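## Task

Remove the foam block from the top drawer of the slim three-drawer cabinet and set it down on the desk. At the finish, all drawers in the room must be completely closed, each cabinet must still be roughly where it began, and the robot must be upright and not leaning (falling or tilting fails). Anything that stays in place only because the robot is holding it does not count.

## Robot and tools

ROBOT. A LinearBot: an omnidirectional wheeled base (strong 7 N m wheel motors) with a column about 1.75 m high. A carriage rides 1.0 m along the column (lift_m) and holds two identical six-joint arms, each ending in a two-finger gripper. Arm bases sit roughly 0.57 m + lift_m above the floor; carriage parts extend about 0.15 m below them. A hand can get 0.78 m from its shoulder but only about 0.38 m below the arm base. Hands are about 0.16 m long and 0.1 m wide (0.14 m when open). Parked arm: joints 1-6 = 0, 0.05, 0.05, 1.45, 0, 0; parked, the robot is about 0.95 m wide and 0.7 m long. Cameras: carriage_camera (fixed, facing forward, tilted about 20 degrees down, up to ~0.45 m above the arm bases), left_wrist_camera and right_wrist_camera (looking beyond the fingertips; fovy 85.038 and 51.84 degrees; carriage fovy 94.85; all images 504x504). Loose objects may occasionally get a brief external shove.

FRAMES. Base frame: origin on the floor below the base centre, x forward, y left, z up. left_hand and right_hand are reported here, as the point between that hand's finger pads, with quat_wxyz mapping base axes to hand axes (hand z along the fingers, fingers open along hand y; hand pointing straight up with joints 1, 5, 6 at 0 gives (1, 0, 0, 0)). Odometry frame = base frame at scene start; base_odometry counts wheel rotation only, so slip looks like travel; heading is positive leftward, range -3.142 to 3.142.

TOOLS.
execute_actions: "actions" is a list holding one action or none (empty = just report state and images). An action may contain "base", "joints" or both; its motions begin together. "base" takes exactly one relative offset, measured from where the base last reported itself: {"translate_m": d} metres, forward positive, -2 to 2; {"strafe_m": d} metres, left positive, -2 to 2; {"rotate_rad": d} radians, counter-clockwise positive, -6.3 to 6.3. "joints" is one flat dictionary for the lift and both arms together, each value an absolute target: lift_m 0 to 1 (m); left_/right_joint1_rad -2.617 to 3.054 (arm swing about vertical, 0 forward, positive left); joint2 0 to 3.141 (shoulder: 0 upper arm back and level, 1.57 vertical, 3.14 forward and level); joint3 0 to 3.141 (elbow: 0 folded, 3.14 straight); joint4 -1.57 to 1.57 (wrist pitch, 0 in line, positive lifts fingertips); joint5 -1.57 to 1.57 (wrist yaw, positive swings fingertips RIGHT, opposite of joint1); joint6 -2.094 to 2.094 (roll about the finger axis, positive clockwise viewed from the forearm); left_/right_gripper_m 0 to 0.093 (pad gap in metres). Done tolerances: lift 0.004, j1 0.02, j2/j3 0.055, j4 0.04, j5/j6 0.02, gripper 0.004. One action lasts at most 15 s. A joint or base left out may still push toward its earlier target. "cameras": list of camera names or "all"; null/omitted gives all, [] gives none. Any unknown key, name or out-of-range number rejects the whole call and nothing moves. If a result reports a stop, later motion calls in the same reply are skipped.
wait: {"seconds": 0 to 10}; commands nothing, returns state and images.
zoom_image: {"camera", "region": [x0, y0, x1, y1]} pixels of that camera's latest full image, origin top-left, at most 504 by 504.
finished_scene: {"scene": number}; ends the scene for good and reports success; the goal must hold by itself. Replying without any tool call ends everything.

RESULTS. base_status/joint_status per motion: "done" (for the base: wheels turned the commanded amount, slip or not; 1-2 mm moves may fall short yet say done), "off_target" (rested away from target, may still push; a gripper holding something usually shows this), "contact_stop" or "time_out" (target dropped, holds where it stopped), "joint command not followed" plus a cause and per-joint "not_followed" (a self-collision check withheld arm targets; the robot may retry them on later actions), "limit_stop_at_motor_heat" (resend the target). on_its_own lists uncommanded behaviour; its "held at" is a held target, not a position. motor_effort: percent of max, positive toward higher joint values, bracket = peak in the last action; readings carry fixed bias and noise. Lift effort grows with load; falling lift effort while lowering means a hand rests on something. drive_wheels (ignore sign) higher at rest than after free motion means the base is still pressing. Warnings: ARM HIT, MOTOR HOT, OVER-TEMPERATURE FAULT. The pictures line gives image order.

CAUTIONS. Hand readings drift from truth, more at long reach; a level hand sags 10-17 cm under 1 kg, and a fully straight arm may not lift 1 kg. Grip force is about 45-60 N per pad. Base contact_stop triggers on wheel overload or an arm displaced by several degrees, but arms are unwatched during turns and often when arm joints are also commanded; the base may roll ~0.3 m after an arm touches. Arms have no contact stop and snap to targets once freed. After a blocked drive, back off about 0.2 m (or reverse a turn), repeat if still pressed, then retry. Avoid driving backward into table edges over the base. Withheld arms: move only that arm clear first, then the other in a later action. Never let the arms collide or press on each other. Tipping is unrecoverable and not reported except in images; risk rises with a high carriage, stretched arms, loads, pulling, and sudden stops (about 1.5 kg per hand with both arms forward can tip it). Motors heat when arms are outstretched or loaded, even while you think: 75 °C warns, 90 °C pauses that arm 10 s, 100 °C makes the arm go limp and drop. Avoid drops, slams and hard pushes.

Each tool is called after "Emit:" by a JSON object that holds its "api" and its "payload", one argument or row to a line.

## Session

Emit:
{"api": "execute_actions", "payload": {
  "actions": [],
  "cameras": ["carriage_camera"]
}}

Scene clock: 0.00 s.
base_odometry: x=+0.000 y=+0.000 heading=+0.000 (m, m, rad; odometry frame)
base_status: not commanded
joint_positions: lift_m=+0.297 left_joint1_rad=+0.023 left_joint2_rad=+0.052 left_joint3_rad=+0.037 left_joint4_rad=+1.489 left_joint5_rad=+0.058 left_joint6_rad=-0.002 left_gripper_m=+0.094 right_joint1_rad=-0.003 right_joint2_rad=+0.021 right_joint3_rad=+0.049 right_joint4_rad=+1.418 right_joint5_rad=+0.047 right_joint6_rad=+0.031 right_gripper_m=+0.094
joint_status: not commanded
motor_effort: lift_m=+23 drive_wheels=-1 (%)
left_hand: x=+0.3112 y=+0.3342 z=+1.3150 quat_wxyz=(+0.998, +0.028, +0.049, +0.009) (m; base frame)
right_hand: x=+0.3147 y=-0.3517 z=+1.3166 quat_wxyz=(+0.998, +0.025, +0.062, +0.013) (m; base frame)
pictures: carriage_camera
Images, in order (width x height): carriage_camera 504x504.

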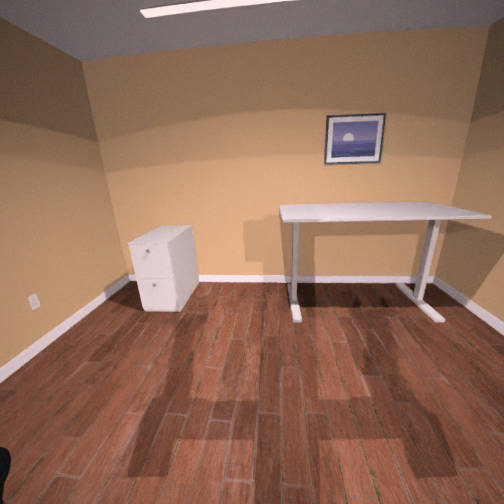

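Emit:
{"api": "execute_actions", "payload": {
  "actions": [
    {"base":{"rotate_rad":-1.571},"joints":{"lift_m":0.1}}
  ],
  "cameras": ["carriage_camera"]
}}

Scene clock: 3.20 s.
base_odometry: x=+0.000 y=+0.000 heading=-1.571 (m, m, rad; odometry frame)
base_status: done
joint_positions: lift_m=+0.100 left_joint1_rad=+0.023 left_joint2_rad=+0.052 left_joint3_rad=+0.037 left_joint4_rad=+1.488 left_joint5_rad=+0.058 left_joint6_rad=-0.002 left_gripper_m=+0.094 right_joint1_rad=-0.003 right_joint2_rad=+0.021 right_joint3_rad=+0.049 right_joint4_rad=+1.416 right_joint5_rad=+0.047 right_joint6_rad=+0.031 right_gripper_m=+0.094
joint_status: all done
motor_effort: lift_m=+19(19) drive_wheels=+3(10) (%)
left_hand: x=+0.3114 y=+0.3342 z=+1.1181 quat_wxyz=(+0.998, +0.028, +0.049, +0.009) (m; base frame)
right_hand: x=+0.3154 y=-0.3517 z=+1.1197 quat_wxyz=(+0.998, +0.025, +0.063, +0.013) (m; base frame)
pictures: carriage_camera
Images, in order (width x height): carriage_camera 504x504.

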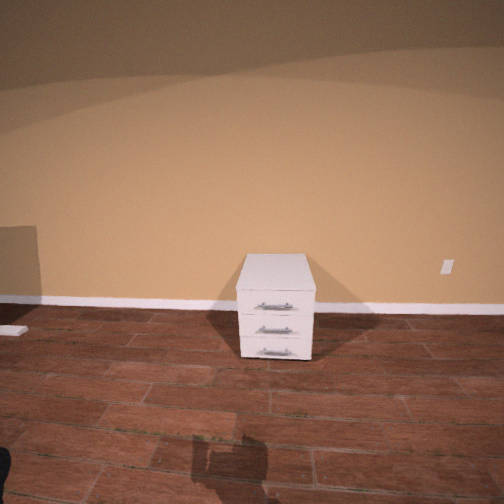

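Emit:
{"api": "zoom_image", "payload": {
  "camera": "carriage_camera",
  "region": [210, 240, 340, 370]
}}

Region (210, 240, 340, 370) of carriage_camera's 504x504 image, scaled by 3.877, with more detail than that image has.

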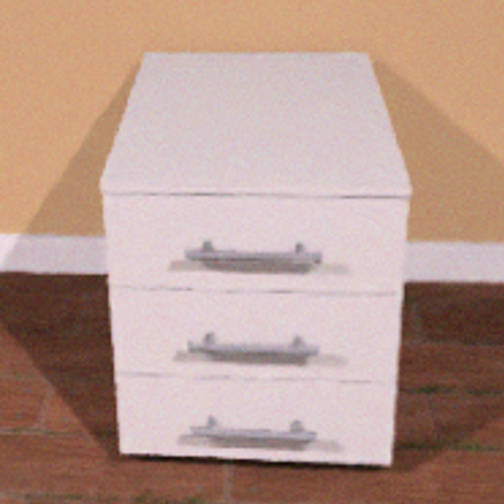

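Emit:
{"api": "execute_actions", "payload": {
  "actions": [
    {"base":{"rotate_rad":-0.08},"joints":{"right_joint1_rad":0,"right_joint2_rad":2.8,"right_joint3_rad":1.5,"right_joint4_rad":0.35,"right_joint5_rad":0,"right_joint6_rad":1.571,"lift_m":0.09}}
  ],
  "cameras": []
}}

Emit:
{"api": "execute_actions", "payload": {
  "actions": [
    {"base":{"strafe_m":0.33}}
  ],
  "cameras": []
}}

Emit:
{"api": "execute_actions", "payload": {
  "actions": [
    {"base":{"translate_m":0.33}}
  ],
  "cameras": ["carriage_camera","right_wrist_camera"]
}}

Scene clock: 6.27 s.
base_odometry: x=+0.000 y=+0.000 heading=-1.650 (m, m, rad; odometry frame)
base_status: done
joint_positions: lift_m=+0.090 left_joint1_rad=+0.023 left_joint2_rad=+0.052 left_joint3_rad=+0.037 left_joint4_rad=+1.488 left_joint5_rad=+0.058 left_joint6_rad=-0.002 left_gripper_m=+0.094 right_joint1_rad=-0.003 right_joint2_rad=+2.803 right_joint3_rad=+1.495 right_joint4_rad=+0.339 right_joint5_rad=+0.005 right_joint6_rad=+1.564 right_gripper_m=+0.094
joint_status: all done
motor_effort: lift_m=+20(22) drive_wheels=+4(9) (%)
left_hand: x=+0.3113 y=+0.3342 z=+1.1080 quat_wxyz=(+0.998, +0.028, +0.049, +0.009) (m; base frame)
right_hand: x=+0.8145 y=-0.3457 z=+0.4573 quat_wxyz=(+0.212, +0.675, +0.676, +0.207) (m; base frame)
pictures: none
No camera images: the call's "cameras" was empty. Leave "cameras" out to get every camera's image.

Scene clock: 8.83 s.
base_odometry: x=+0.329 y=-0.027 heading=-1.651 (m, m, rad; odometry frame)
base_status: done
joint_positions: lift_m=+0.090 left_joint1_rad=+0.023 left_joint2_rad=+0.052 left_joint3_rad=+0.037 left_joint4_rad=+1.488 left_joint5_rad=+0.058 left_joint6_rad=-0.002 left_gripper_m=+0.094 right_joint1_rad=-0.001 right_joint2_rad=+2.803 right_joint3_rad=+1.495 right_joint4_rad=+0.343 right_joint5_rad=+0.005 right_joint6_rad=+1.564 right_gripper_m=+0.094
joint_status: not commanded
motor_effort: lift_m=+20(20) drive_wheels=-4(12) (%)
left_hand: x=+0.3113 y=+0.3342 z=+1.1080 quat_wxyz=(+0.998, +0.028, +0.049, +0.009) (m; base frame)
right_hand: x=+0.8153 y=-0.3451 z=+0.4578 quat_wxyz=(+0.213, +0.674, +0.676, +0.208) (m; base frame)
pictures: none
No camera images: the call's "cameras" was empty. Leave "cameras" out to get every camera's image.

Scene clock: 11.40 s.
base_odometry: x=+0.303 y=-0.356 heading=-1.651 (m, m, rad; odometry frame)
base_status: done
joint_positions: lift_m=+0.090 left_joint1_rad=+0.023 left_joint2_rad=+0.052 left_joint3_rad=+0.037 left_joint4_rad=+1.488 left_joint5_rad=+0.058 left_joint6_rad=-0.002 left_gripper_m=+0.094 right_joint1_rad=-0.001 right_joint2_rad=+2.803 right_joint3_rad=+1.495 right_joint4_rad=+0.345 right_joint5_rad=+0.004 right_joint6_rad=+1.564 right_gripper_m=+0.094
joint_status: not commanded
motor_effort: lift_m=+20(20) drive_wheels=-4(9) (%)
left_hand: x=+0.3113 y=+0.3342 z=+1.1080 quat_wxyz=(+0.998, +0.028, +0.049, +0.009) (m; base frame)
right_hand: x=+0.8158 y=-0.3448 z=+0.4582 quat_wxyz=(+0.214, +0.673, +0.676, +0.209) (m; base frame)
pictures: carriage_camera, right_wrist_camera
Images, in order (width x height): carriage_camera 504x504, right_wrist_camera 504x504.

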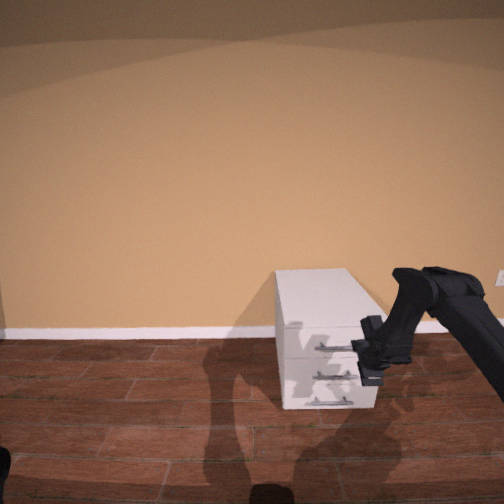

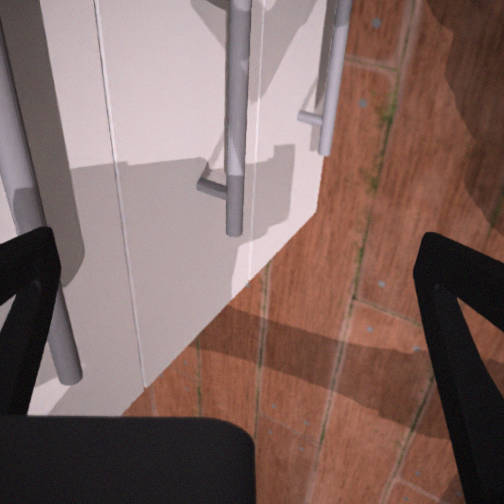

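Emit:
{"api": "execute_actions", "payload": {
  "actions": [
    {"base":{"translate_m":0.06}}
  ],
  "cameras": ["right_wrist_camera"]
}}

Scene clock: 14.00 s.
base_odometry: x=+0.298 y=-0.416 heading=-1.650 (m, m, rad; odometry frame)
base_status: done
joint_positions: lift_m=+0.090 left_joint1_rad=+0.023 left_joint2_rad=+0.052 left_joint3_rad=+0.037 left_joint4_rad=+1.488 left_joint5_rad=+0.058 left_joint6_rad=-0.002 left_gripper_m=+0.094 right_joint1_rad=-0.001 right_joint2_rad=+2.803 right_joint3_rad=+1.495 right_joint4_rad=+0.346 right_joint5_rad=+0.004 right_joint6_rad=+1.564 right_gripper_m=+0.094
joint_status: not commanded
motor_effort: lift_m=+20(20) drive_wheels=+3(10) (%)
left_hand: x=+0.3113 y=+0.3342 z=+1.1080 quat_wxyz=(+0.998, +0.028, +0.049, +0.009) (m; base frame)
right_hand: x=+0.8160 y=-0.3448 z=+0.4583 quat_wxyz=(+0.214, +0.673, +0.676, +0.210) (m; base frame)
pictures: right_wrist_camera
Images, in order (width x height): right_wrist_camera 504x504.

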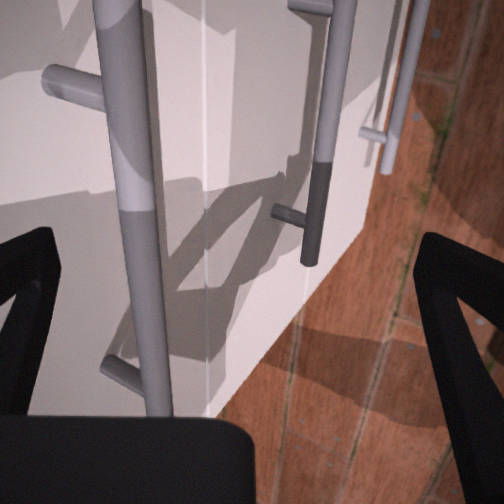

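Emit:
{"api": "execute_actions", "payload": {
  "actions": [
    {"joints":{"lift_m":0.04}}
  ],
  "cameras": ["right_wrist_camera"]
}}

Scene clock: 15.17 s.
base_odometry: x=+0.298 y=-0.416 heading=-1.650 (m, m, rad; odometry frame)
base_status: not commanded
joint_positions: lift_m=+0.040 left_joint1_rad=+0.023 left_joint2_rad=+0.052 left_joint3_rad=+0.037 left_joint4_rad=+1.491 left_joint5_rad=+0.058 left_joint6_rad=-0.002 left_gripper_m=+0.094 right_joint1_rad=-0.001 right_joint2_rad=+2.788 right_joint3_rad=+1.494 right_joint4_rad=+0.380 right_joint5_rad=+0.002 right_joint6_rad=+1.566 right_gripper_m=+0.094
joint_status: all done
motor_effort: lift_m=+19(18) drive_wheels=-3(9) (%)
left_hand: x=+0.3106 y=+0.3342 z=+1.0582 quat_wxyz=(+0.998, +0.028, +0.048, +0.009) (m; base frame)
right_hand: x=+0.8273 y=-0.3442 z=+0.4209 quat_wxyz=(+0.229, +0.668, +0.671, +0.227) (m; base frame)
pictures: right_wrist_camera
Images, in order (width x height): right_wrist_camera 504x504.

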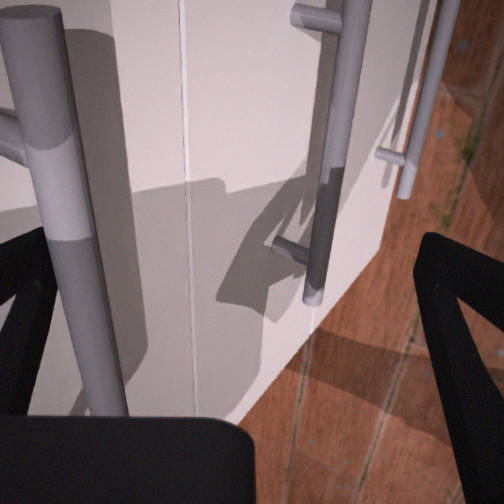

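Emit:
{"api": "execute_actions", "payload": {
  "actions": [
    {"joints":{"lift_m":0.048,"right_gripper_m":0.0}}
  ],
  "cameras": ["right_wrist_camera"]
}}

Scene clock: 16.30 s.
base_odometry: x=+0.298 y=-0.416 heading=-1.650 (m, m, rad; odometry frame)
base_status: not commanded
joint_positions: lift_m=+0.048 left_joint1_rad=+0.023 left_joint2_rad=+0.052 left_joint3_rad=+0.037 left_joint4_rad=+1.491 left_joint5_rad=+0.058 left_joint6_rad=-0.002 left_gripper_m=+0.094 right_joint1_rad=-0.001 right_joint2_rad=+2.790 right_joint3_rad=+1.508 right_joint4_rad=+0.356 right_joint5_rad=+0.002 right_joint6_rad=+1.566 right_gripper_m=+0.000
joint_status: all done
motor_effort: lift_m=+25(28) drive_wheels=-3(5) (%)
left_hand: x=+0.3107 y=+0.3342 z=+1.0656 quat_wxyz=(+0.998, +0.028, +0.048, +0.009) (m; base frame)
right_hand: x=+0.8275 y=-0.3442 z=+0.4273 quat_wxyz=(+0.225, +0.670, +0.672, +0.222) (m; base frame)
pictures: right_wrist_camera
Images, in order (width x height): right_wrist_camera 504x504.

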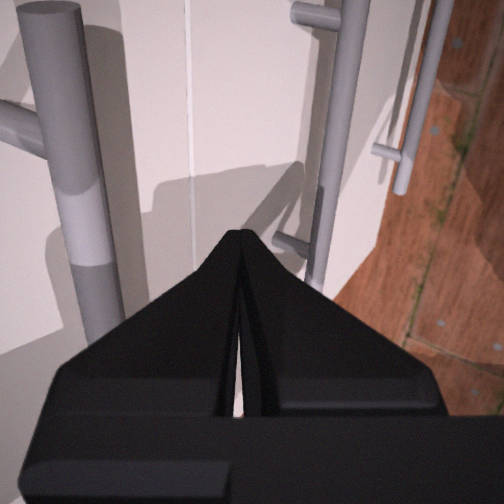

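Emit:
{"api": "execute_actions", "payload": {
  "actions": [
    {"base":{"strafe_m":0.025},"joints":{"lift_m":0.058,"right_gripper_m":0.093}}
  ],
  "cameras": []
}}

Emit:
{"api": "execute_actions", "payload": {
  "actions": [
    {"base":{"translate_m":0.03}}
  ],
  "cameras": ["right_wrist_camera"]
}}

Scene clock: 17.60 s.
base_odometry: x=+0.323 y=-0.418 heading=-1.650 (m, m, rad; odometry frame)
base_status: done
joint_positions: lift_m=+0.058 left_joint1_rad=+0.023 left_joint2_rad=+0.052 left_joint3_rad=+0.037 left_joint4_rad=+1.490 left_joint5_rad=+0.058 left_joint6_rad=-0.002 left_gripper_m=+0.094 right_joint1_rad=+0.000 right_joint2_rad=+2.795 right_joint3_rad=+1.508 right_joint4_rad=+0.349 right_joint5_rad=+0.002 right_joint6_rad=+1.566 right_gripper_m=+0.093
joint_status: all done
motor_effort: lift_m=+24(29) drive_wheels=+2(8) (%)
left_hand: x=+0.3110 y=+0.3342 z=+1.0756 quat_wxyz=(+0.998, +0.028, +0.048, +0.009) (m; base frame)
right_hand: x=+0.8246 y=-0.3438 z=+0.4339 quat_wxyz=(+0.221, +0.671, +0.673, +0.219) (m; base frame)
pictures: none
No camera images: the call's "cameras" was empty. Leave "cameras" out to get every camera's image.

Scene clock: 18.60 s.
base_odometry: x=+0.321 y=-0.448 heading=-1.650 (m, m, rad; odometry frame)
base_status: done
joint_positions: lift_m=+0.058 left_joint1_rad=+0.023 left_joint2_rad=+0.052 left_joint3_rad=+0.037 left_joint4_rad=+1.490 left_joint5_rad=+0.058 left_joint6_rad=-0.002 left_gripper_m=+0.094 right_joint1_rad=+0.000 right_joint2_rad=+2.795 right_joint3_rad=+1.508 right_joint4_rad=+0.311 right_joint5_rad=+0.002 right_joint6_rad=+1.566 right_gripper_m=+0.093
joint_status: not commanded
motor_effort: lift_m=+24(24) drive_wheels=-4(8) (%)
left_hand: x=+0.3110 y=+0.3342 z=+1.0756 quat_wxyz=(+0.998, +0.028, +0.048, +0.009) (m; base frame)
right_hand: x=+0.8171 y=-0.3438 z=+0.4286 quat_wxyz=(+0.208, +0.675, +0.678, +0.206) (m; base frame)
pictures: right_wrist_camera
Images, in order (width x height): right_wrist_camera 504x504.

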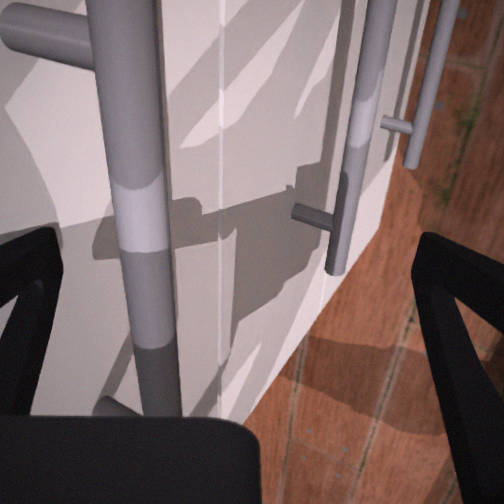

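Emit:
{"api": "execute_actions", "payload": {
  "actions": [
    {"base":{"translate_m":-0.006},"joints":{"lift_m":0.035}}
  ],
  "cameras": ["right_wrist_camera"]
}}

Scene clock: 19.40 s.
base_odometry: x=+0.321 y=-0.442 heading=-1.650 (m, m, rad; odometry frame)
base_status: done
joint_positions: lift_m=+0.035 left_joint1_rad=+0.023 left_joint2_rad=+0.052 left_joint3_rad=+0.037 left_joint4_rad=+1.490 left_joint5_rad=+0.058 left_joint6_rad=-0.002 left_gripper_m=+0.094 right_joint1_rad=+0.000 right_joint2_rad=+2.803 right_joint3_rad=+1.508 right_joint4_rad=+0.339 right_joint5_rad=+0.002 right_joint6_rad=+1.566 right_gripper_m=+0.093
joint_status: all done
motor_effort: lift_m=+19(20) drive_wheels=+1(8) (%)
left_hand: x=+0.3110 y=+0.3342 z=+1.0532 quat_wxyz=(+0.998, +0.028, +0.048, +0.009) (m; base frame)
right_hand: x=+0.8200 y=-0.3438 z=+0.4059 quat_wxyz=(+0.215, +0.673, +0.675, +0.213) (m; base frame)
pictures: right_wrist_camera
Images, in order (width x height): right_wrist_camera 504x504.

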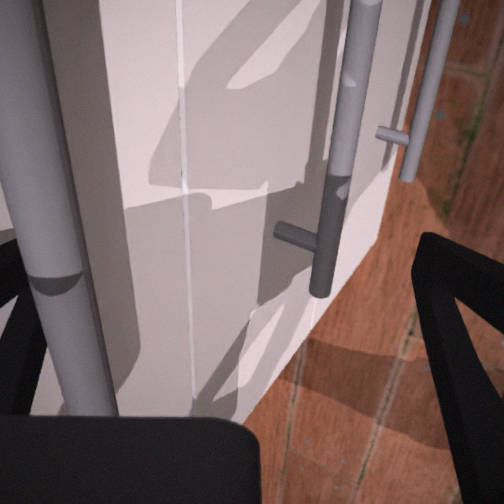

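Emit:
{"api": "execute_actions", "payload": {
  "actions": [
    {"joints":{"right_gripper_m":0.0}}
  ],
  "cameras": ["right_wrist_camera"]
}}

Scene clock: 20.20 s.
base_odometry: x=+0.321 y=-0.442 heading=-1.650 (m, m, rad; odometry frame)
base_status: not commanded
joint_positions: lift_m=+0.035 left_joint1_rad=+0.023 left_joint2_rad=+0.052 left_joint3_rad=+0.037 left_joint4_rad=+1.490 left_joint5_rad=+0.058 left_joint6_rad=-0.002 left_gripper_m=+0.094 right_joint1_rad=+0.000 right_joint2_rad=+2.787 right_joint3_rad=+1.510 right_joint4_rad=+0.432 right_joint5_rad=+0.002 right_joint6_rad=+1.571 right_gripper_m=+0.010
joint_status: right_gripper_m off_target (ended at +0.010, target +0.000)
motor_effort: lift_m=+19(19) drive_wheels=+0(1) (%)
left_hand: x=+0.3110 y=+0.3342 z=+1.0532 quat_wxyz=(+0.998, +0.028, +0.048, +0.009) (m; base frame)
right_hand: x=+0.8441 y=-0.3437 z=+0.4293 quat_wxyz=(+0.252, +0.661, +0.661, +0.250) (m; base frame)
pictures: right_wrist_camera
Images, in order (width x height): right_wrist_camera 504x504.

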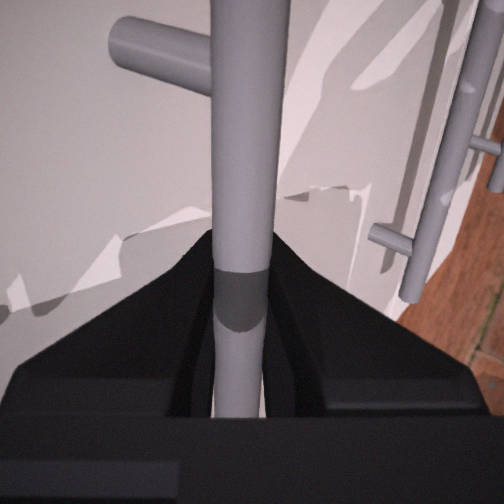

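Gripped. Match targets and pull.

Emit:
{"api": "execute_actions", "payload": {
  "actions": [
    {"base":{"translate_m":-0.25},"joints":{"right_gripper_m":0.0,"right_joint4_rad":0.42,"right_joint2_rad":2.79}}
  ],
  "cameras": ["carriage_camera"]
}}

Emit:
{"api": "zoom_image", "payload": {
  "camera": "carriage_camera",
  "region": [250, 240, 450, 440]
}}

Scene clock: 22.67 s.
base_odometry: x=+0.341 y=-0.192 heading=-1.650 (m, m, rad; odometry frame)
base_status: done
joint_positions: lift_m=+0.035 left_joint1_rad=+0.023 left_joint2_rad=+0.052 left_joint3_rad=+0.037 left_joint4_rad=+1.490 left_joint5_rad=+0.058 left_joint6_rad=-0.002 left_gripper_m=+0.094 right_joint1_rad=+0.000 right_joint2_rad=+2.789 right_joint3_rad=+1.510 right_joint4_rad=+0.441 right_joint5_rad=-0.001 right_joint6_rad=+1.571 right_gripper_m=+0.010
joint_status: right_gripper_m off_target (ended at +0.010, target +0.000); the others done
motor_effort: lift_m=+19(19) drive_wheels=-2(8) (%)
left_hand: x=+0.3110 y=+0.3342 z=+1.0532 quat_wxyz=(+0.998, +0.028, +0.048, +0.009) (m; base frame)
right_hand: x=+0.8453 y=-0.3433 z=+0.4300 quat_wxyz=(+0.253, +0.660, +0.660, +0.254) (m; base frame)
pictures: carriage_camera
Images, in order (width x height): carriage_camera 504x504.

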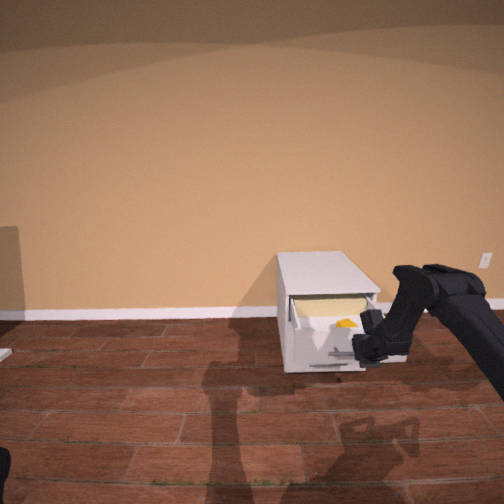

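Region (250, 240, 450, 440) of carriage_camera's 504x504 image, scaled by 2.520, with more detail than that image has.

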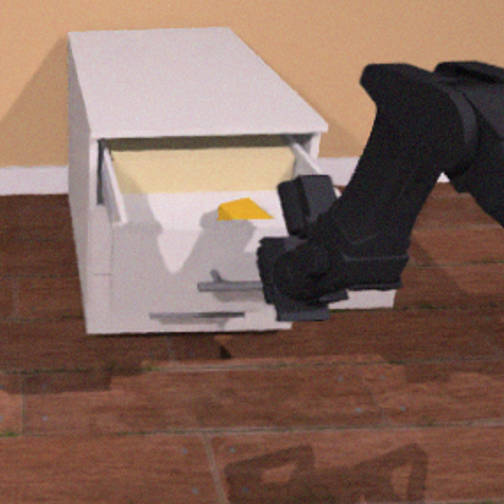

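Yellow foam block near the centre. Open a bit more, release.

Emit:
{"api": "execute_actions", "payload": {
  "actions": [
    {"base":{"translate_m":-0.08},"joints":{"right_gripper_m":0.0}}
  ],
  "cameras": []
}}

Emit:
{"api": "execute_actions", "payload": {
  "actions": [
    {"joints":{"right_gripper_m":0.04}}
  ],
  "cameras": []
}}

Emit:
{"api": "execute_actions", "payload": {
  "actions": [
    {"joints":{"lift_m":0.09}}
  ],
  "cameras": ["carriage_camera","right_wrist_camera"]
}}

Scene clock: 24.23 s.
base_odometry: x=+0.348 y=-0.113 heading=-1.650 (m, m, rad; odometry frame)
base_status: done
joint_positions: lift_m=+0.035 left_joint1_rad=+0.023 left_joint2_rad=+0.052 left_joint3_rad=+0.037 left_joint4_rad=+1.490 left_joint5_rad=+0.058 left_joint6_rad=-0.002 left_gripper_m=+0.094 right_joint1_rad=+0.000 right_joint2_rad=+2.789 right_joint3_rad=+1.510 right_joint4_rad=+0.441 right_joint5_rad=+0.002 right_joint6_rad=+1.571 right_gripper_m=+0.010
joint_status: right_gripper_m off_target (ended at +0.010, target +0.000)
motor_effort: lift_m=+19(19) drive_wheels=-2(7) (%)
left_hand: x=+0.3110 y=+0.3342 z=+1.0532 quat_wxyz=(+0.998, +0.028, +0.048, +0.009) (m; base frame)
right_hand: x=+0.8454 y=-0.3438 z=+0.4300 quat_wxyz=(+0.254, +0.660, +0.660, +0.253) (m; base frame)
pictures: none
No camera images: the call's "cameras" was empty. Leave "cameras" out to get every camera's image.

Scene clock: 24.80 s.
base_odometry: x=+0.348 y=-0.113 heading=-1.650 (m, m, rad; odometry frame)
base_status: not commanded
joint_positions: lift_m=+0.035 left_joint1_rad=+0.023 left_joint2_rad=+0.052 left_joint3_rad=+0.037 left_joint4_rad=+1.490 left_joint5_rad=+0.058 left_joint6_rad=-0.002 left_gripper_m=+0.094 right_joint1_rad=+0.000 right_joint2_rad=+2.789 right_joint3_rad=+1.510 right_joint4_rad=+0.422 right_joint5_rad=+0.002 right_joint6_rad=+1.571 right_gripper_m=+0.040
joint_status: all done
motor_effort: lift_m=+19(19) drive_wheels=-1(2) (%)
left_hand: x=+0.3110 y=+0.3342 z=+1.0532 quat_wxyz=(+0.998, +0.028, +0.048, +0.009) (m; base frame)
right_hand: x=+0.8418 y=-0.3438 z=+0.4268 quat_wxyz=(+0.248, +0.663, +0.662, +0.247) (m; base frame)
pictures: none
No camera images: the call's "cameras" was empty. Leave "cameras" out to get every camera's image.

Scene clock: 25.57 s.
base_odometry: x=+0.348 y=-0.113 heading=-1.650 (m, m, rad; odometry frame)
base_status: not commanded
joint_positions: lift_m=+0.090 left_joint1_rad=+0.023 left_joint2_rad=+0.052 left_joint3_rad=+0.037 left_joint4_rad=+1.489 left_joint5_rad=+0.058 left_joint6_rad=-0.002 left_gripper_m=+0.094 right_joint1_rad=+0.000 right_joint2_rad=+2.790 right_joint3_rad=+1.510 right_joint4_rad=+0.421 right_joint5_rad=+0.002 right_joint6_rad=+1.571 right_gripper_m=+0.040
joint_status: all done
motor_effort: lift_m=+25(30) drive_wheels=-1(2) (%)
left_hand: x=+0.3112 y=+0.3342 z=+1.1075 quat_wxyz=(+0.998, +0.028, +0.049, +0.009) (m; base frame)
right_hand: x=+0.8411 y=-0.3438 z=+0.4801 quat_wxyz=(+0.247, +0.663, +0.663, +0.246) (m; base frame)
pictures: carriage_camera, right_wrist_camera
Images, in order (width x height): carriage_camera 504x504, right_wrist_camera 504x504.

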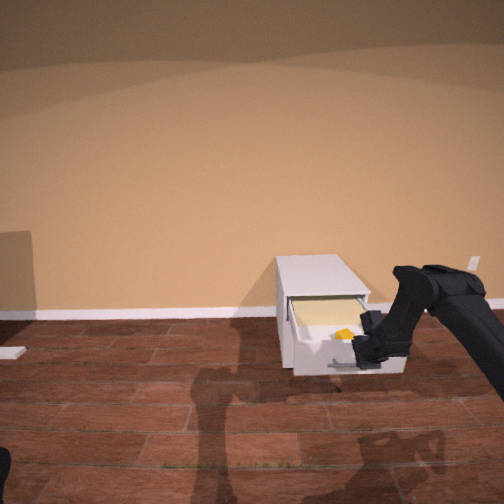

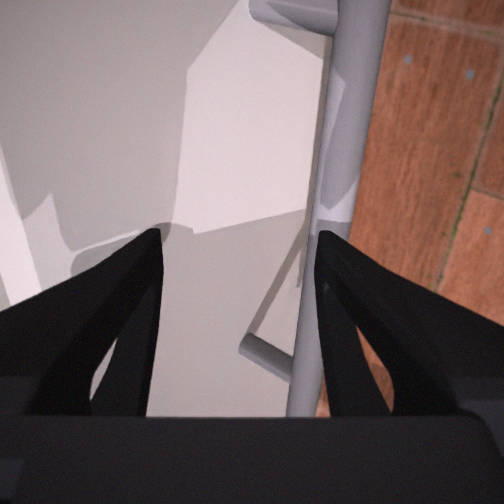

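Emit:
{"api": "execute_actions", "payload": {
  "actions": [
    {"joints":{"lift_m":0.12,"right_joint2_rad":2.3,"right_joint3_rad":1.4,"right_joint4_rad":-0.67,"right_joint6_rad":0,"right_gripper_m":0.093}}
  ],
  "cameras": []
}}

Emit:
{"api": "execute_actions", "payload": {
  "actions": [
    {"base":{"translate_m":0.3}}
  ],
  "cameras": ["carriage_camera","right_wrist_camera"]
}}

Scene clock: 27.53 s.
base_odometry: x=+0.348 y=-0.113 heading=-1.650 (m, m, rad; odometry frame)
base_status: not commanded
joint_positions: lift_m=+0.120 left_joint1_rad=+0.023 left_joint2_rad=+0.052 left_joint3_rad=+0.037 left_joint4_rad=+1.489 left_joint5_rad=+0.058 left_joint6_rad=-0.002 left_gripper_m=+0.094 right_joint1_rad=+0.000 right_joint2_rad=+2.300 right_joint3_rad=+1.401 right_joint4_rad=-0.668 right_joint5_rad=+0.002 right_joint6_rad=+0.007 right_gripper_m=+0.093
joint_status: all done
motor_effort: lift_m=+26(30) drive_wheels=-1(2) (%)
left_hand: x=+0.3112 y=+0.3342 z=+1.1374 quat_wxyz=(+0.998, +0.028, +0.049, +0.009) (m; base frame)
right_hand: x=+0.6814 y=-0.3438 z=+0.6197 quat_wxyz=(+0.002, +0.003, +1.000, -0.001) (m; base frame)
pictures: none
No camera images: the call's "cameras" was empty. Leave "cameras" out to get every camera's image.

Scene clock: 30.00 s.
base_odometry: x=+0.324 y=-0.412 heading=-1.649 (m, m, rad; odometry frame)
base_status: done
joint_positions: lift_m=+0.120 left_joint1_rad=+0.023 left_joint2_rad=+0.052 left_joint3_rad=+0.037 left_joint4_rad=+1.488 left_joint5_rad=+0.058 left_joint6_rad=-0.002 left_gripper_m=+0.094 right_joint1_rad=+0.000 right_joint2_rad=+2.300 right_joint3_rad=+1.401 right_joint4_rad=-0.669 right_joint5_rad=+0.002 right_joint6_rad=+0.007 right_gripper_m=+0.093
joint_status: not commanded
motor_effort: lift_m=+26(26) drive_wheels=-3(13) (%)
left_hand: x=+0.3113 y=+0.3342 z=+1.1374 quat_wxyz=(+0.998, +0.028, +0.049, +0.009) (m; base frame)
right_hand: x=+0.6811 y=-0.3438 z=+0.6197 quat_wxyz=(+0.002, +0.003, +1.000, -0.001) (m; base frame)
pictures: carriage_camera, right_wrist_camera
Images, in order (width x height): carriage_camera 504x504, right_wrist_camera 504x504.

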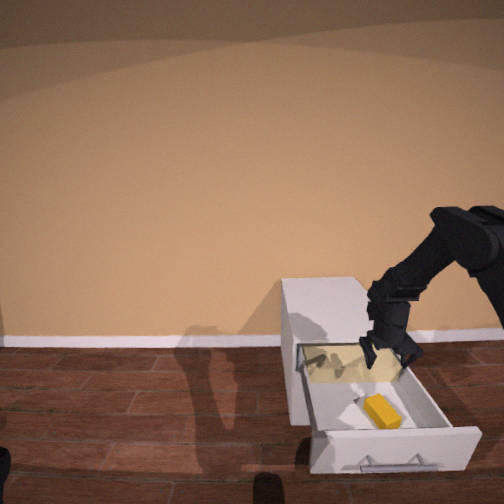

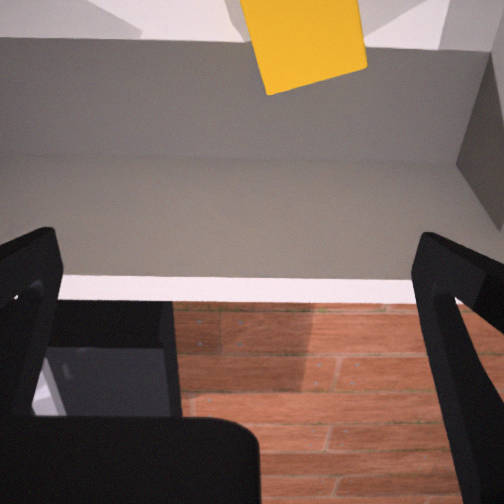

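Emit:
{"api": "execute_actions", "payload": {
  "actions": [
    {"base":{"strafe_m":-0.033},"joints":{"right_joint6_rad":-0.3}}
  ],
  "cameras": []
}}

Emit:
{"api": "execute_actions", "payload": {
  "actions": [
    {"base":{"translate_m":0.04},"joints":{"lift_m":0.07}}
  ],
  "cameras": ["right_wrist_camera"]
}}

Scene clock: 31.30 s.
base_odometry: x=+0.291 y=-0.409 heading=-1.649 (m, m, rad; odometry frame)
base_status: done
joint_positions: lift_m=+0.120 left_joint1_rad=+0.023 left_joint2_rad=+0.052 left_joint3_rad=+0.037 left_joint4_rad=+1.488 left_joint5_rad=+0.058 left_joint6_rad=-0.002 left_gripper_m=+0.094 right_joint1_rad=+0.001 right_joint2_rad=+2.300 right_joint3_rad=+1.401 right_joint4_rad=-0.669 right_joint5_rad=+0.002 right_joint6_rad=-0.293 right_gripper_m=+0.093
joint_status: all done
motor_effort: lift_m=+25(26) drive_wheels=+2(9) (%)
left_hand: x=+0.3113 y=+0.3342 z=+1.1374 quat_wxyz=(+0.998, +0.028, +0.049, +0.009) (m; base frame)
right_hand: x=+0.6811 y=-0.3435 z=+0.6197 quat_wxyz=(+0.001, -0.146, +0.989, -0.001) (m; base frame)
pictures: none
No camera images: the call's "cameras" was empty. Leave "cameras" out to get every camera's image.

Scene clock: 32.40 s.
base_odometry: x=+0.288 y=-0.449 heading=-1.649 (m, m, rad; odometry frame)
base_status: done
joint_positions: lift_m=+0.070 left_joint1_rad=+0.023 left_joint2_rad=+0.052 left_joint3_rad=+0.037 left_joint4_rad=+1.489 left_joint5_rad=+0.058 left_joint6_rad=-0.002 left_gripper_m=+0.094 right_joint1_rad=+0.001 right_joint2_rad=+2.302 right_joint3_rad=+1.401 right_joint4_rad=-0.671 right_joint5_rad=+0.002 right_joint6_rad=-0.293 right_gripper_m=+0.093
joint_status: all done
motor_effort: lift_m=+19(19) drive_wheels=-4(9) (%)
left_hand: x=+0.3111 y=+0.3342 z=+1.0882 quat_wxyz=(+0.998, +0.028, +0.049, +0.009) (m; base frame)
right_hand: x=+0.6800 y=-0.3435 z=+0.5696 quat_wxyz=(-0.001, -0.146, +0.989, -0.001) (m; base frame)
pictures: right_wrist_camera
Images, in order (width x height): right_wrist_camera 504x504.

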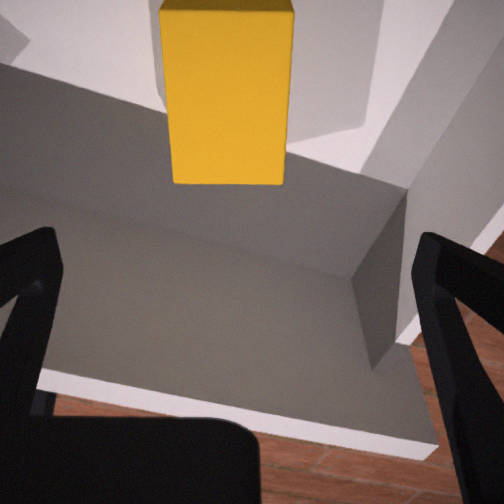

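Emit:
{"api": "execute_actions", "payload": {
  "actions": [
    {"joints":{"lift_m":0.15,"right_gripper_m":0.072}}
  ],
  "cameras": []
}}

Emit:
{"api": "execute_actions", "payload": {
  "actions": [
    {"joints":{"right_joint2_rad":2.617,"right_joint3_rad":1.43,"right_joint4_rad":-0.383}}
  ],
  "cameras": ["right_wrist_camera"]
}}

Scene clock: 33.63 s.
base_odometry: x=+0.288 y=-0.449 heading=-1.649 (m, m, rad; odometry frame)
base_status: not commanded
joint_positions: lift_m=+0.150 left_joint1_rad=+0.023 left_joint2_rad=+0.052 left_joint3_rad=+0.037 left_joint4_rad=+1.489 left_joint5_rad=+0.058 left_joint6_rad=-0.002 left_gripper_m=+0.094 right_joint1_rad=+0.001 right_joint2_rad=+2.304 right_joint3_rad=+1.401 right_joint4_rad=-0.670 right_joint5_rad=+0.002 right_joint6_rad=-0.293 right_gripper_m=+0.072
joint_status: all done
motor_effort: lift_m=+25(29) drive_wheels=-3(4) (%)
left_hand: x=+0.3111 y=+0.3342 z=+1.1675 quat_wxyz=(+0.998, +0.028, +0.049, +0.009) (m; base frame)
right_hand: x=+0.6799 y=-0.3435 z=+0.6481 quat_wxyz=(-0.001, -0.146, +0.989, -0.001) (m; base frame)
pictures: none
No camera images: the call's "cameras" was empty. Leave "cameras" out to get every camera's image.

Scene clock: 34.63 s.
base_odometry: x=+0.288 y=-0.449 heading=-1.649 (m, m, rad; odometry frame)
base_status: not commanded
joint_positions: lift_m=+0.150 left_joint1_rad=+0.023 left_joint2_rad=+0.052 left_joint3_rad=+0.037 left_joint4_rad=+1.489 left_joint5_rad=+0.058 left_joint6_rad=-0.002 left_gripper_m=+0.094 right_joint1_rad=+0.001 right_joint2_rad=+2.629 right_joint3_rad=+1.422 right_joint4_rad=-0.389 right_joint5_rad=+0.002 right_joint6_rad=-0.293 right_gripper_m=+0.072
joint_status: all done
motor_effort: lift_m=+25(25) drive_wheels=+3(3) (%)
left_hand: x=+0.3111 y=+0.3342 z=+1.1675 quat_wxyz=(+0.998, +0.028, +0.049, +0.009) (m; base frame)
right_hand: x=+0.6722 y=-0.3435 z=+0.5292 quat_wxyz=(-0.012, -0.146, +0.989, +0.001) (m; base frame)
pictures: right_wrist_camera
Images, in order (width x height): right_wrist_camera 504x504.

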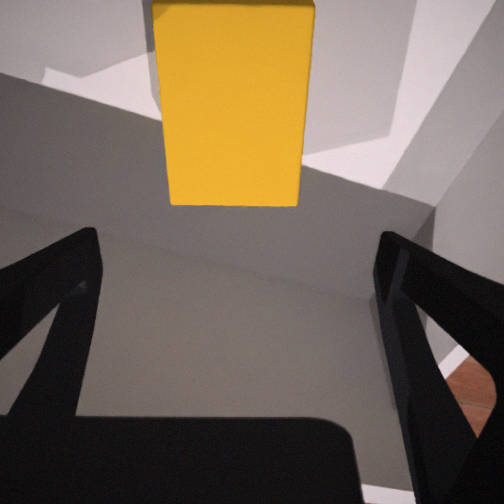

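Emit:
{"api": "execute_actions", "payload": {
  "actions": [
    {"base":{"translate_m":0.012},"joints":{"lift_m":0.07}}
  ],
  "cameras": ["right_wrist_camera"]
}}

Scene clock: 35.60 s.
base_odometry: x=+0.287 y=-0.461 heading=-1.650 (m, m, rad; odometry frame)
base_status: done
joint_positions: lift_m=+0.070 left_joint1_rad=+0.023 left_joint2_rad=+0.052 left_joint3_rad=+0.037 left_joint4_rad=+1.489 left_joint5_rad=+0.058 left_joint6_rad=-0.002 left_gripper_m=+0.094 right_joint1_rad=+0.001 right_joint2_rad=+2.624 right_joint3_rad=+1.422 right_joint4_rad=-0.384 right_joint5_rad=+0.002 right_joint6_rad=-0.293 right_gripper_m=+0.072
joint_status: all done
motor_effort: lift_m=+19(19) drive_wheels=+3(10) (%)
left_hand: x=+0.3111 y=+0.3342 z=+1.0882 quat_wxyz=(+0.998, +0.028, +0.049, +0.009) (m; base frame)
right_hand: x=+0.6751 y=-0.3435 z=+0.4516 quat_wxyz=(-0.007, -0.146, +0.989, +0.000) (m; base frame)
pictures: right_wrist_camera
Images, in order (width x height): right_wrist_camera 504x504.

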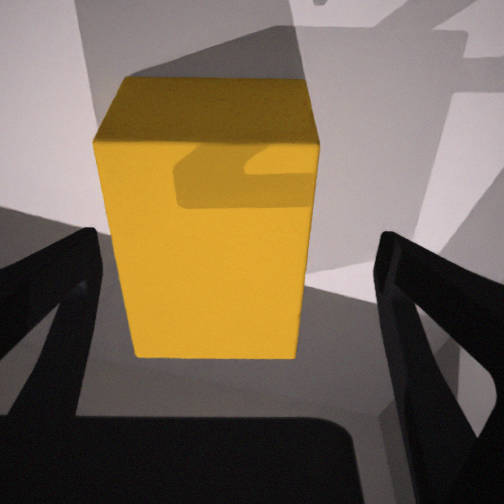

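Emit:
{"api": "execute_actions", "payload": {
  "actions": [
    {"base":{"strafe_m":0.009}}
  ],
  "cameras": []
}}

Emit:
{"api": "execute_actions", "payload": {
  "actions": [
    {"joints":{"lift_m":0.025}}
  ],
  "cameras": ["right_wrist_camera"]
}}

Scene clock: 36.40 s.
base_odometry: x=+0.296 y=-0.462 heading=-1.650 (m, m, rad; odometry frame)
base_status: done
joint_positions: lift_m=+0.070 left_joint1_rad=+0.023 left_joint2_rad=+0.052 left_joint3_rad=+0.037 left_joint4_rad=+1.489 left_joint5_rad=+0.058 left_joint6_rad=-0.002 left_gripper_m=+0.094 right_joint1_rad=+0.000 right_joint2_rad=+2.624 right_joint3_rad=+1.422 right_joint4_rad=-0.384 right_joint5_rad=+0.002 right_joint6_rad=-0.293 right_gripper_m=+0.072
joint_status: not commanded
motor_effort: lift_m=+19(19) drive_wheels=+3(5) (%)
left_hand: x=+0.3111 y=+0.3342 z=+1.0882 quat_wxyz=(+0.998, +0.028, +0.049, +0.009) (m; base frame)
right_hand: x=+0.6751 y=-0.3440 z=+0.4516 quat_wxyz=(-0.007, -0.146, +0.989, +0.000) (m; base frame)
pictures: none
No camera images: the call's "cameras" was empty. Leave "cameras" out to get every camera's image.

Scene clock: 37.13 s.
base_odometry: x=+0.296 y=-0.462 heading=-1.650 (m, m, rad; odometry frame)
base_status: not commanded
joint_positions: lift_m=+0.025 left_joint1_rad=+0.023 left_joint2_rad=+0.052 left_joint3_rad=+0.037 left_joint4_rad=+1.489 left_joint5_rad=+0.058 left_joint6_rad=-0.002 left_gripper_m=+0.094 right_joint1_rad=+0.000 right_joint2_rad=+2.623 right_joint3_rad=+1.422 right_joint4_rad=-0.383 right_joint5_rad=+0.002 right_joint6_rad=-0.293 right_gripper_m=+0.072
joint_status: all done
motor_effort: lift_m=+19(21) drive_wheels=+3(4) (%)
left_hand: x=+0.3111 y=+0.3342 z=+1.0431 quat_wxyz=(+0.998, +0.028, +0.049, +0.009) (m; base frame)
right_hand: x=+0.6754 y=-0.3440 z=+0.4069 quat_wxyz=(-0.007, -0.146, +0.989, +0.000) (m; base frame)
pictures: right_wrist_camera
Images, in order (width x height): right_wrist_camera 504x504.

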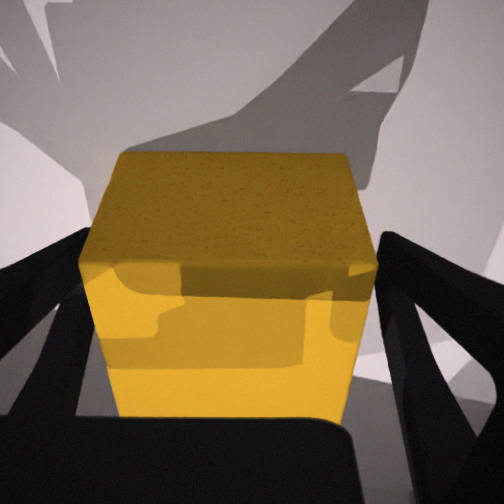

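Emit:
{"api": "execute_actions", "payload": {
  "actions": [
    {"base":{"translate_m":-0.02},"joints":{"lift_m":0.012}}
  ],
  "cameras": ["right_wrist_camera"]
}}

Scene clock: 38.07 s.
base_odometry: x=+0.297 y=-0.442 heading=-1.651 (m, m, rad; odometry frame)
base_status: done
joint_positions: lift_m=+0.012 left_joint1_rad=+0.023 left_joint2_rad=+0.052 left_joint3_rad=+0.037 left_joint4_rad=+1.488 left_joint5_rad=+0.058 left_joint6_rad=-0.002 left_gripper_m=+0.094 right_joint1_rad=+0.000 right_joint2_rad=+2.624 right_joint3_rad=+1.422 right_joint4_rad=-0.384 right_joint5_rad=+0.002 right_joint6_rad=-0.293 right_gripper_m=+0.072
joint_status: all done
motor_effort: lift_m=+20(20) drive_wheels=+3(8) (%)
left_hand: x=+0.3113 y=+0.3342 z=+1.0301 quat_wxyz=(+0.998, +0.028, +0.049, +0.009) (m; base frame)
right_hand: x=+0.6751 y=-0.3440 z=+0.3936 quat_wxyz=(-0.007, -0.146, +0.989, +0.000) (m; base frame)
pictures: right_wrist_camera
Images, in order (width x height): right_wrist_camera 504x504.

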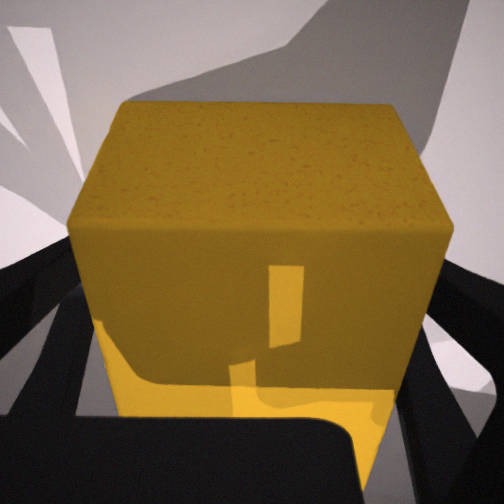

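Emit:
{"api": "execute_actions", "payload": {
  "actions": [
    {"joints":{"right_gripper_m":0.0}}
  ],
  "cameras": ["right_wrist_camera"]
}}

Emit:
{"api": "execute_actions", "payload": {
  "actions": [
    {"joints":{"lift_m":0.25,"right_gripper_m":0.0}}
  ],
  "cameras": ["right_wrist_camera","carriage_camera"]
}}

Scene clock: 38.90 s.
base_odometry: x=+0.297 y=-0.442 heading=-1.651 (m, m, rad; odometry frame)
base_status: not commanded
joint_positions: lift_m=+0.012 left_joint1_rad=+0.023 left_joint2_rad=+0.052 left_joint3_rad=+0.037 left_joint4_rad=+1.488 left_joint5_rad=+0.058 left_joint6_rad=-0.002 left_gripper_m=+0.094 right_joint1_rad=+0.000 right_joint2_rad=+2.624 right_joint3_rad=+1.422 right_joint4_rad=-0.384 right_joint5_rad=+0.002 right_joint6_rad=-0.293 right_gripper_m=+0.057
joint_status: right_gripper_m off_target (ended at +0.057, target +0.000)
motor_effort: lift_m=+20(20) drive_wheels=+2(3) (%)
left_hand: x=+0.3113 y=+0.3342 z=+1.0301 quat_wxyz=(+0.998, +0.028, +0.049, +0.009) (m; base frame)
right_hand: x=+0.6750 y=-0.3440 z=+0.3936 quat_wxyz=(-0.008, -0.146, +0.989, +0.000) (m; base frame)
pictures: right_wrist_camera
Images, in order (width x height): right_wrist_camera 504x504.

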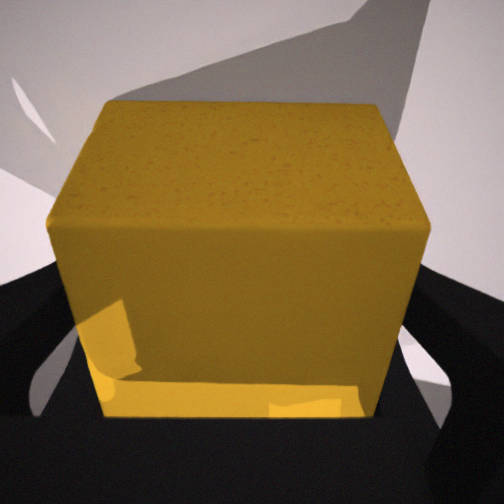

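Scene clock: 40.40 s.
base_odometry: x=+0.297 y=-0.442 heading=-1.651 (m, m, rad; odometry frame)
base_status: not commanded
joint_positions: lift_m=+0.250 left_joint1_rad=+0.023 left_joint2_rad=+0.052 left_joint3_rad=+0.037 left_joint4_rad=+1.488 left_joint5_rad=+0.058 left_joint6_rad=-0.002 left_gripper_m=+0.094 right_joint1_rad=+0.000 right_joint2_rad=+2.624 right_joint3_rad=+1.422 right_joint4_rad=-0.383 right_joint5_rad=+0.002 right_joint6_rad=-0.293 right_gripper_m=+0.057
joint_status: right_gripper_m off_target (ended at +0.057, target +0.000); the others done
motor_effort: lift_m=+25(32) drive_wheels=+3(3) (%)
left_hand: x=+0.3113 y=+0.3342 z=+1.2675 quat_wxyz=(+0.998, +0.028, +0.049, +0.009) (m; base frame)
right_hand: x=+0.6751 y=-0.3440 z=+0.6308 quat_wxyz=(-0.007, -0.146, +0.989, +0.000) (m; base frame)
pictures: carriage_camera, right_wrist_camera
Images, in order (width x height): carriage_camera 504x504, right_wrist_camera 504x504.

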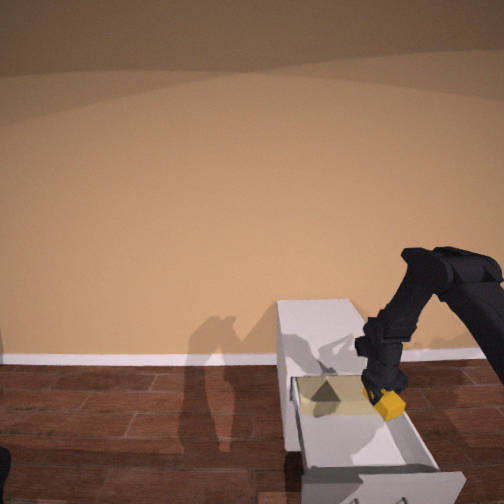

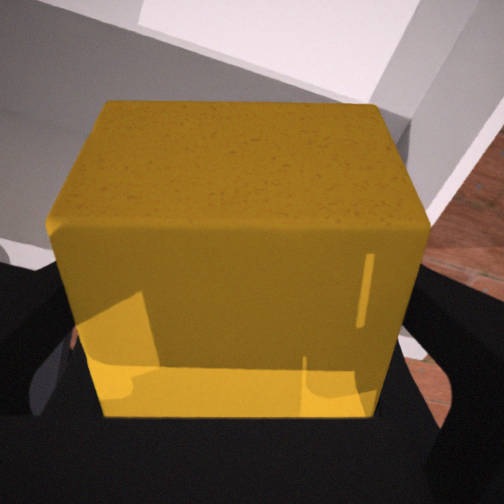

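Emit:
{"api": "execute_actions", "payload": {
  "actions": [
    {"base":{"translate_m":-0.42},"joints":{"right_gripper_m":0.0,"right_joint2_rad":1.3,"right_joint3_rad":0.9,"right_joint4_rad":0.0,"right_joint6_rad":0}}
  ],
  "cameras": []
}}

Emit:
{"api": "execute_actions", "payload": {
  "actions": [
    {"base":{"strafe_m":-0.565},"joints":{"lift_m":0.09,"right_gripper_m":0.0,"left_joint1_rad":0,"left_joint2_rad":2.8,"left_joint3_rad":1.5,"left_joint4_rad":0.35,"left_joint5_rad":0,"left_joint6_rad":-1.571,"left_gripper_m":0.0}}
  ],
  "cameras": ["carriage_camera"]
}}

Scene clock: 43.53 s.
base_odometry: x=+0.331 y=-0.023 heading=-1.651 (m, m, rad; odometry frame)
base_status: done
joint_positions: lift_m=+0.250 left_joint1_rad=+0.023 left_joint2_rad=+0.052 left_joint3_rad=+0.037 left_joint4_rad=+1.489 left_joint5_rad=+0.058 left_joint6_rad=-0.002 left_gripper_m=+0.094 right_joint1_rad=+0.000 right_joint2_rad=+1.314 right_joint3_rad=+0.919 right_joint4_rad=-0.007 right_joint5_rad=+0.002 right_joint6_rad=-0.006 right_gripper_m=+0.057
joint_status: right_gripper_m off_target (ended at +0.057, target +0.000); the others done
motor_effort: lift_m=+25(25) drive_wheels=-1(7) (%)
left_hand: x=+0.3111 y=+0.3342 z=+1.2675 quat_wxyz=(+0.998, +0.028, +0.049, +0.009) (m; base frame)
right_hand: x=+0.7134 y=-0.3440 z=+1.0734 quat_wxyz=(+0.552, -0.002, +0.834, -0.003) (m; base frame)
pictures: none
No camera images: the call's "cameras" was empty. Leave "cameras" out to get every camera's image.

Scene clock: 46.83 s.
base_odometry: x=-0.232 y=+0.022 heading=-1.651 (m, m, rad; odometry frame)
base_status: done
joint_positions: lift_m=+0.090 left_joint1_rad=-0.001 left_joint2_rad=+2.804 left_joint3_rad=+1.490 left_joint4_rad=+0.335 left_joint5_rad=+0.009 left_joint6_rad=-1.567 left_gripper_m=+0.001 right_joint1_rad=+0.000 right_joint2_rad=+1.313 right_joint3_rad=+0.905 right_joint4_rad=-0.017 right_joint5_rad=+0.002 right_joint6_rad=-0.006 right_gripper_m=+0.057
joint_status: right_gripper_m off_target (ended at +0.057, target +0.000); the others done
motor_effort: lift_m=+19(18) drive_wheels=-2(8) (%)
left_hand: x=+0.8117 y=+0.3417 z=+0.4556 quat_wxyz=(+0.204, -0.674, +0.679, -0.209) (m; base frame)
right_hand: x=+0.7103 y=-0.3440 z=+0.9054 quat_wxyz=(+0.542, -0.002, +0.840, -0.003) (m; base frame)
pictures: carriage_camera
Images, in order (width x height): carriage_camera 504x504.

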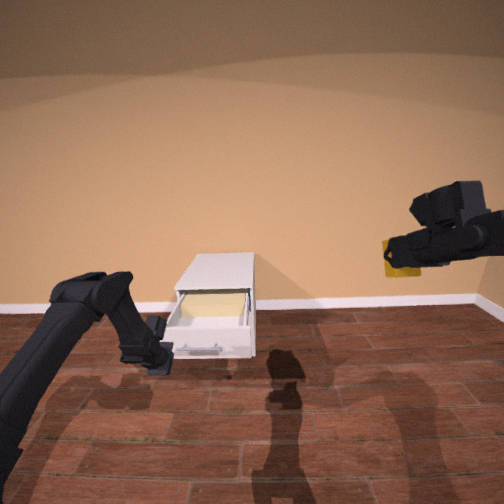

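Emit:
{"api": "execute_actions", "payload": {
  "actions": [
    {"base":{"strafe_m":-0.03},"joints":{"lift_m":0.11,"right_gripper_m":0.0}}
  ],
  "cameras": []
}}

Emit:
{"api": "execute_actions", "payload": {
  "actions": [
    {"base":{"translate_m":0.2},"joints":{"right_gripper_m":0.0,"left_joint4_rad":0.35}}
  ],
  "cameras": ["carriage_camera","left_wrist_camera"]
}}

Scene clock: 48.23 s.
base_odometry: x=-0.262 y=+0.025 heading=-1.651 (m, m, rad; odometry frame)
base_status: done
joint_positions: lift_m=+0.110 left_joint1_rad=-0.002 left_joint2_rad=+2.803 left_joint3_rad=+1.490 left_joint4_rad=+0.345 left_joint5_rad=+0.009 left_joint6_rad=-1.567 left_gripper_m=+0.001 right_joint1_rad=+0.000 right_joint2_rad=+1.313 right_joint3_rad=+0.905 right_joint4_rad=-0.010 right_joint5_rad=+0.002 right_joint6_rad=-0.006 right_gripper_m=+0.057
joint_status: right_gripper_m off_target (ended at +0.057, target +0.000); the others done
motor_effort: lift_m=+24(30) drive_wheels=+1(7) (%)
left_hand: x=+0.8140 y=+0.3409 z=+0.4768 quat_wxyz=(+0.207, -0.672, +0.678, -0.213) (m; base frame)
right_hand: x=+0.7110 y=-0.3439 z=+0.9262 quat_wxyz=(+0.545, -0.002, +0.839, -0.002) (m; base frame)
pictures: none
No camera images: the call's "cameras" was empty. Leave "cameras" out to get every camera's image.

Scene clock: 50.40 s.
base_odometry: x=-0.279 y=-0.175 heading=-1.652 (m, m, rad; odometry frame)
base_status: done
joint_positions: lift_m=+0.110 left_joint1_rad=-0.002 left_joint2_rad=+2.805 left_joint3_rad=+1.490 left_joint4_rad=+0.333 left_joint5_rad=+0.008 left_joint6_rad=-1.568 left_gripper_m=+0.001 right_joint1_rad=+0.000 right_joint2_rad=+1.313 right_joint3_rad=+0.905 right_joint4_rad=-0.011 right_joint5_rad=+0.002 right_joint6_rad=-0.006 right_gripper_m=+0.057
joint_status: right_gripper_m off_target (ended at +0.057, target +0.000); the others done
motor_effort: lift_m=+25(24) drive_wheels=-3(10) (%)
left_hand: x=+0.8109 y=+0.3410 z=+0.4740 quat_wxyz=(+0.203, -0.674, +0.679, -0.208) (m; base frame)
right_hand: x=+0.7109 y=-0.3439 z=+0.9261 quat_wxyz=(+0.544, -0.002, +0.839, -0.002) (m; base frame)
pictures: carriage_camera, left_wrist_camera
Images, in order (width x height): carriage_camera 504x504, left_wrist_camera 504x504.

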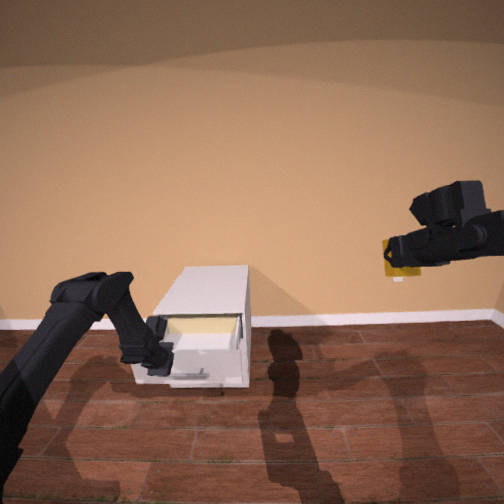

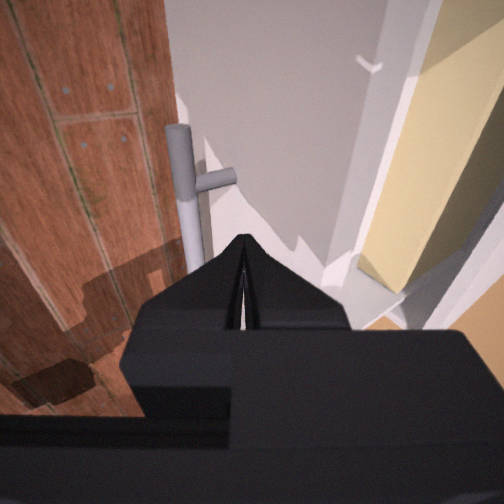

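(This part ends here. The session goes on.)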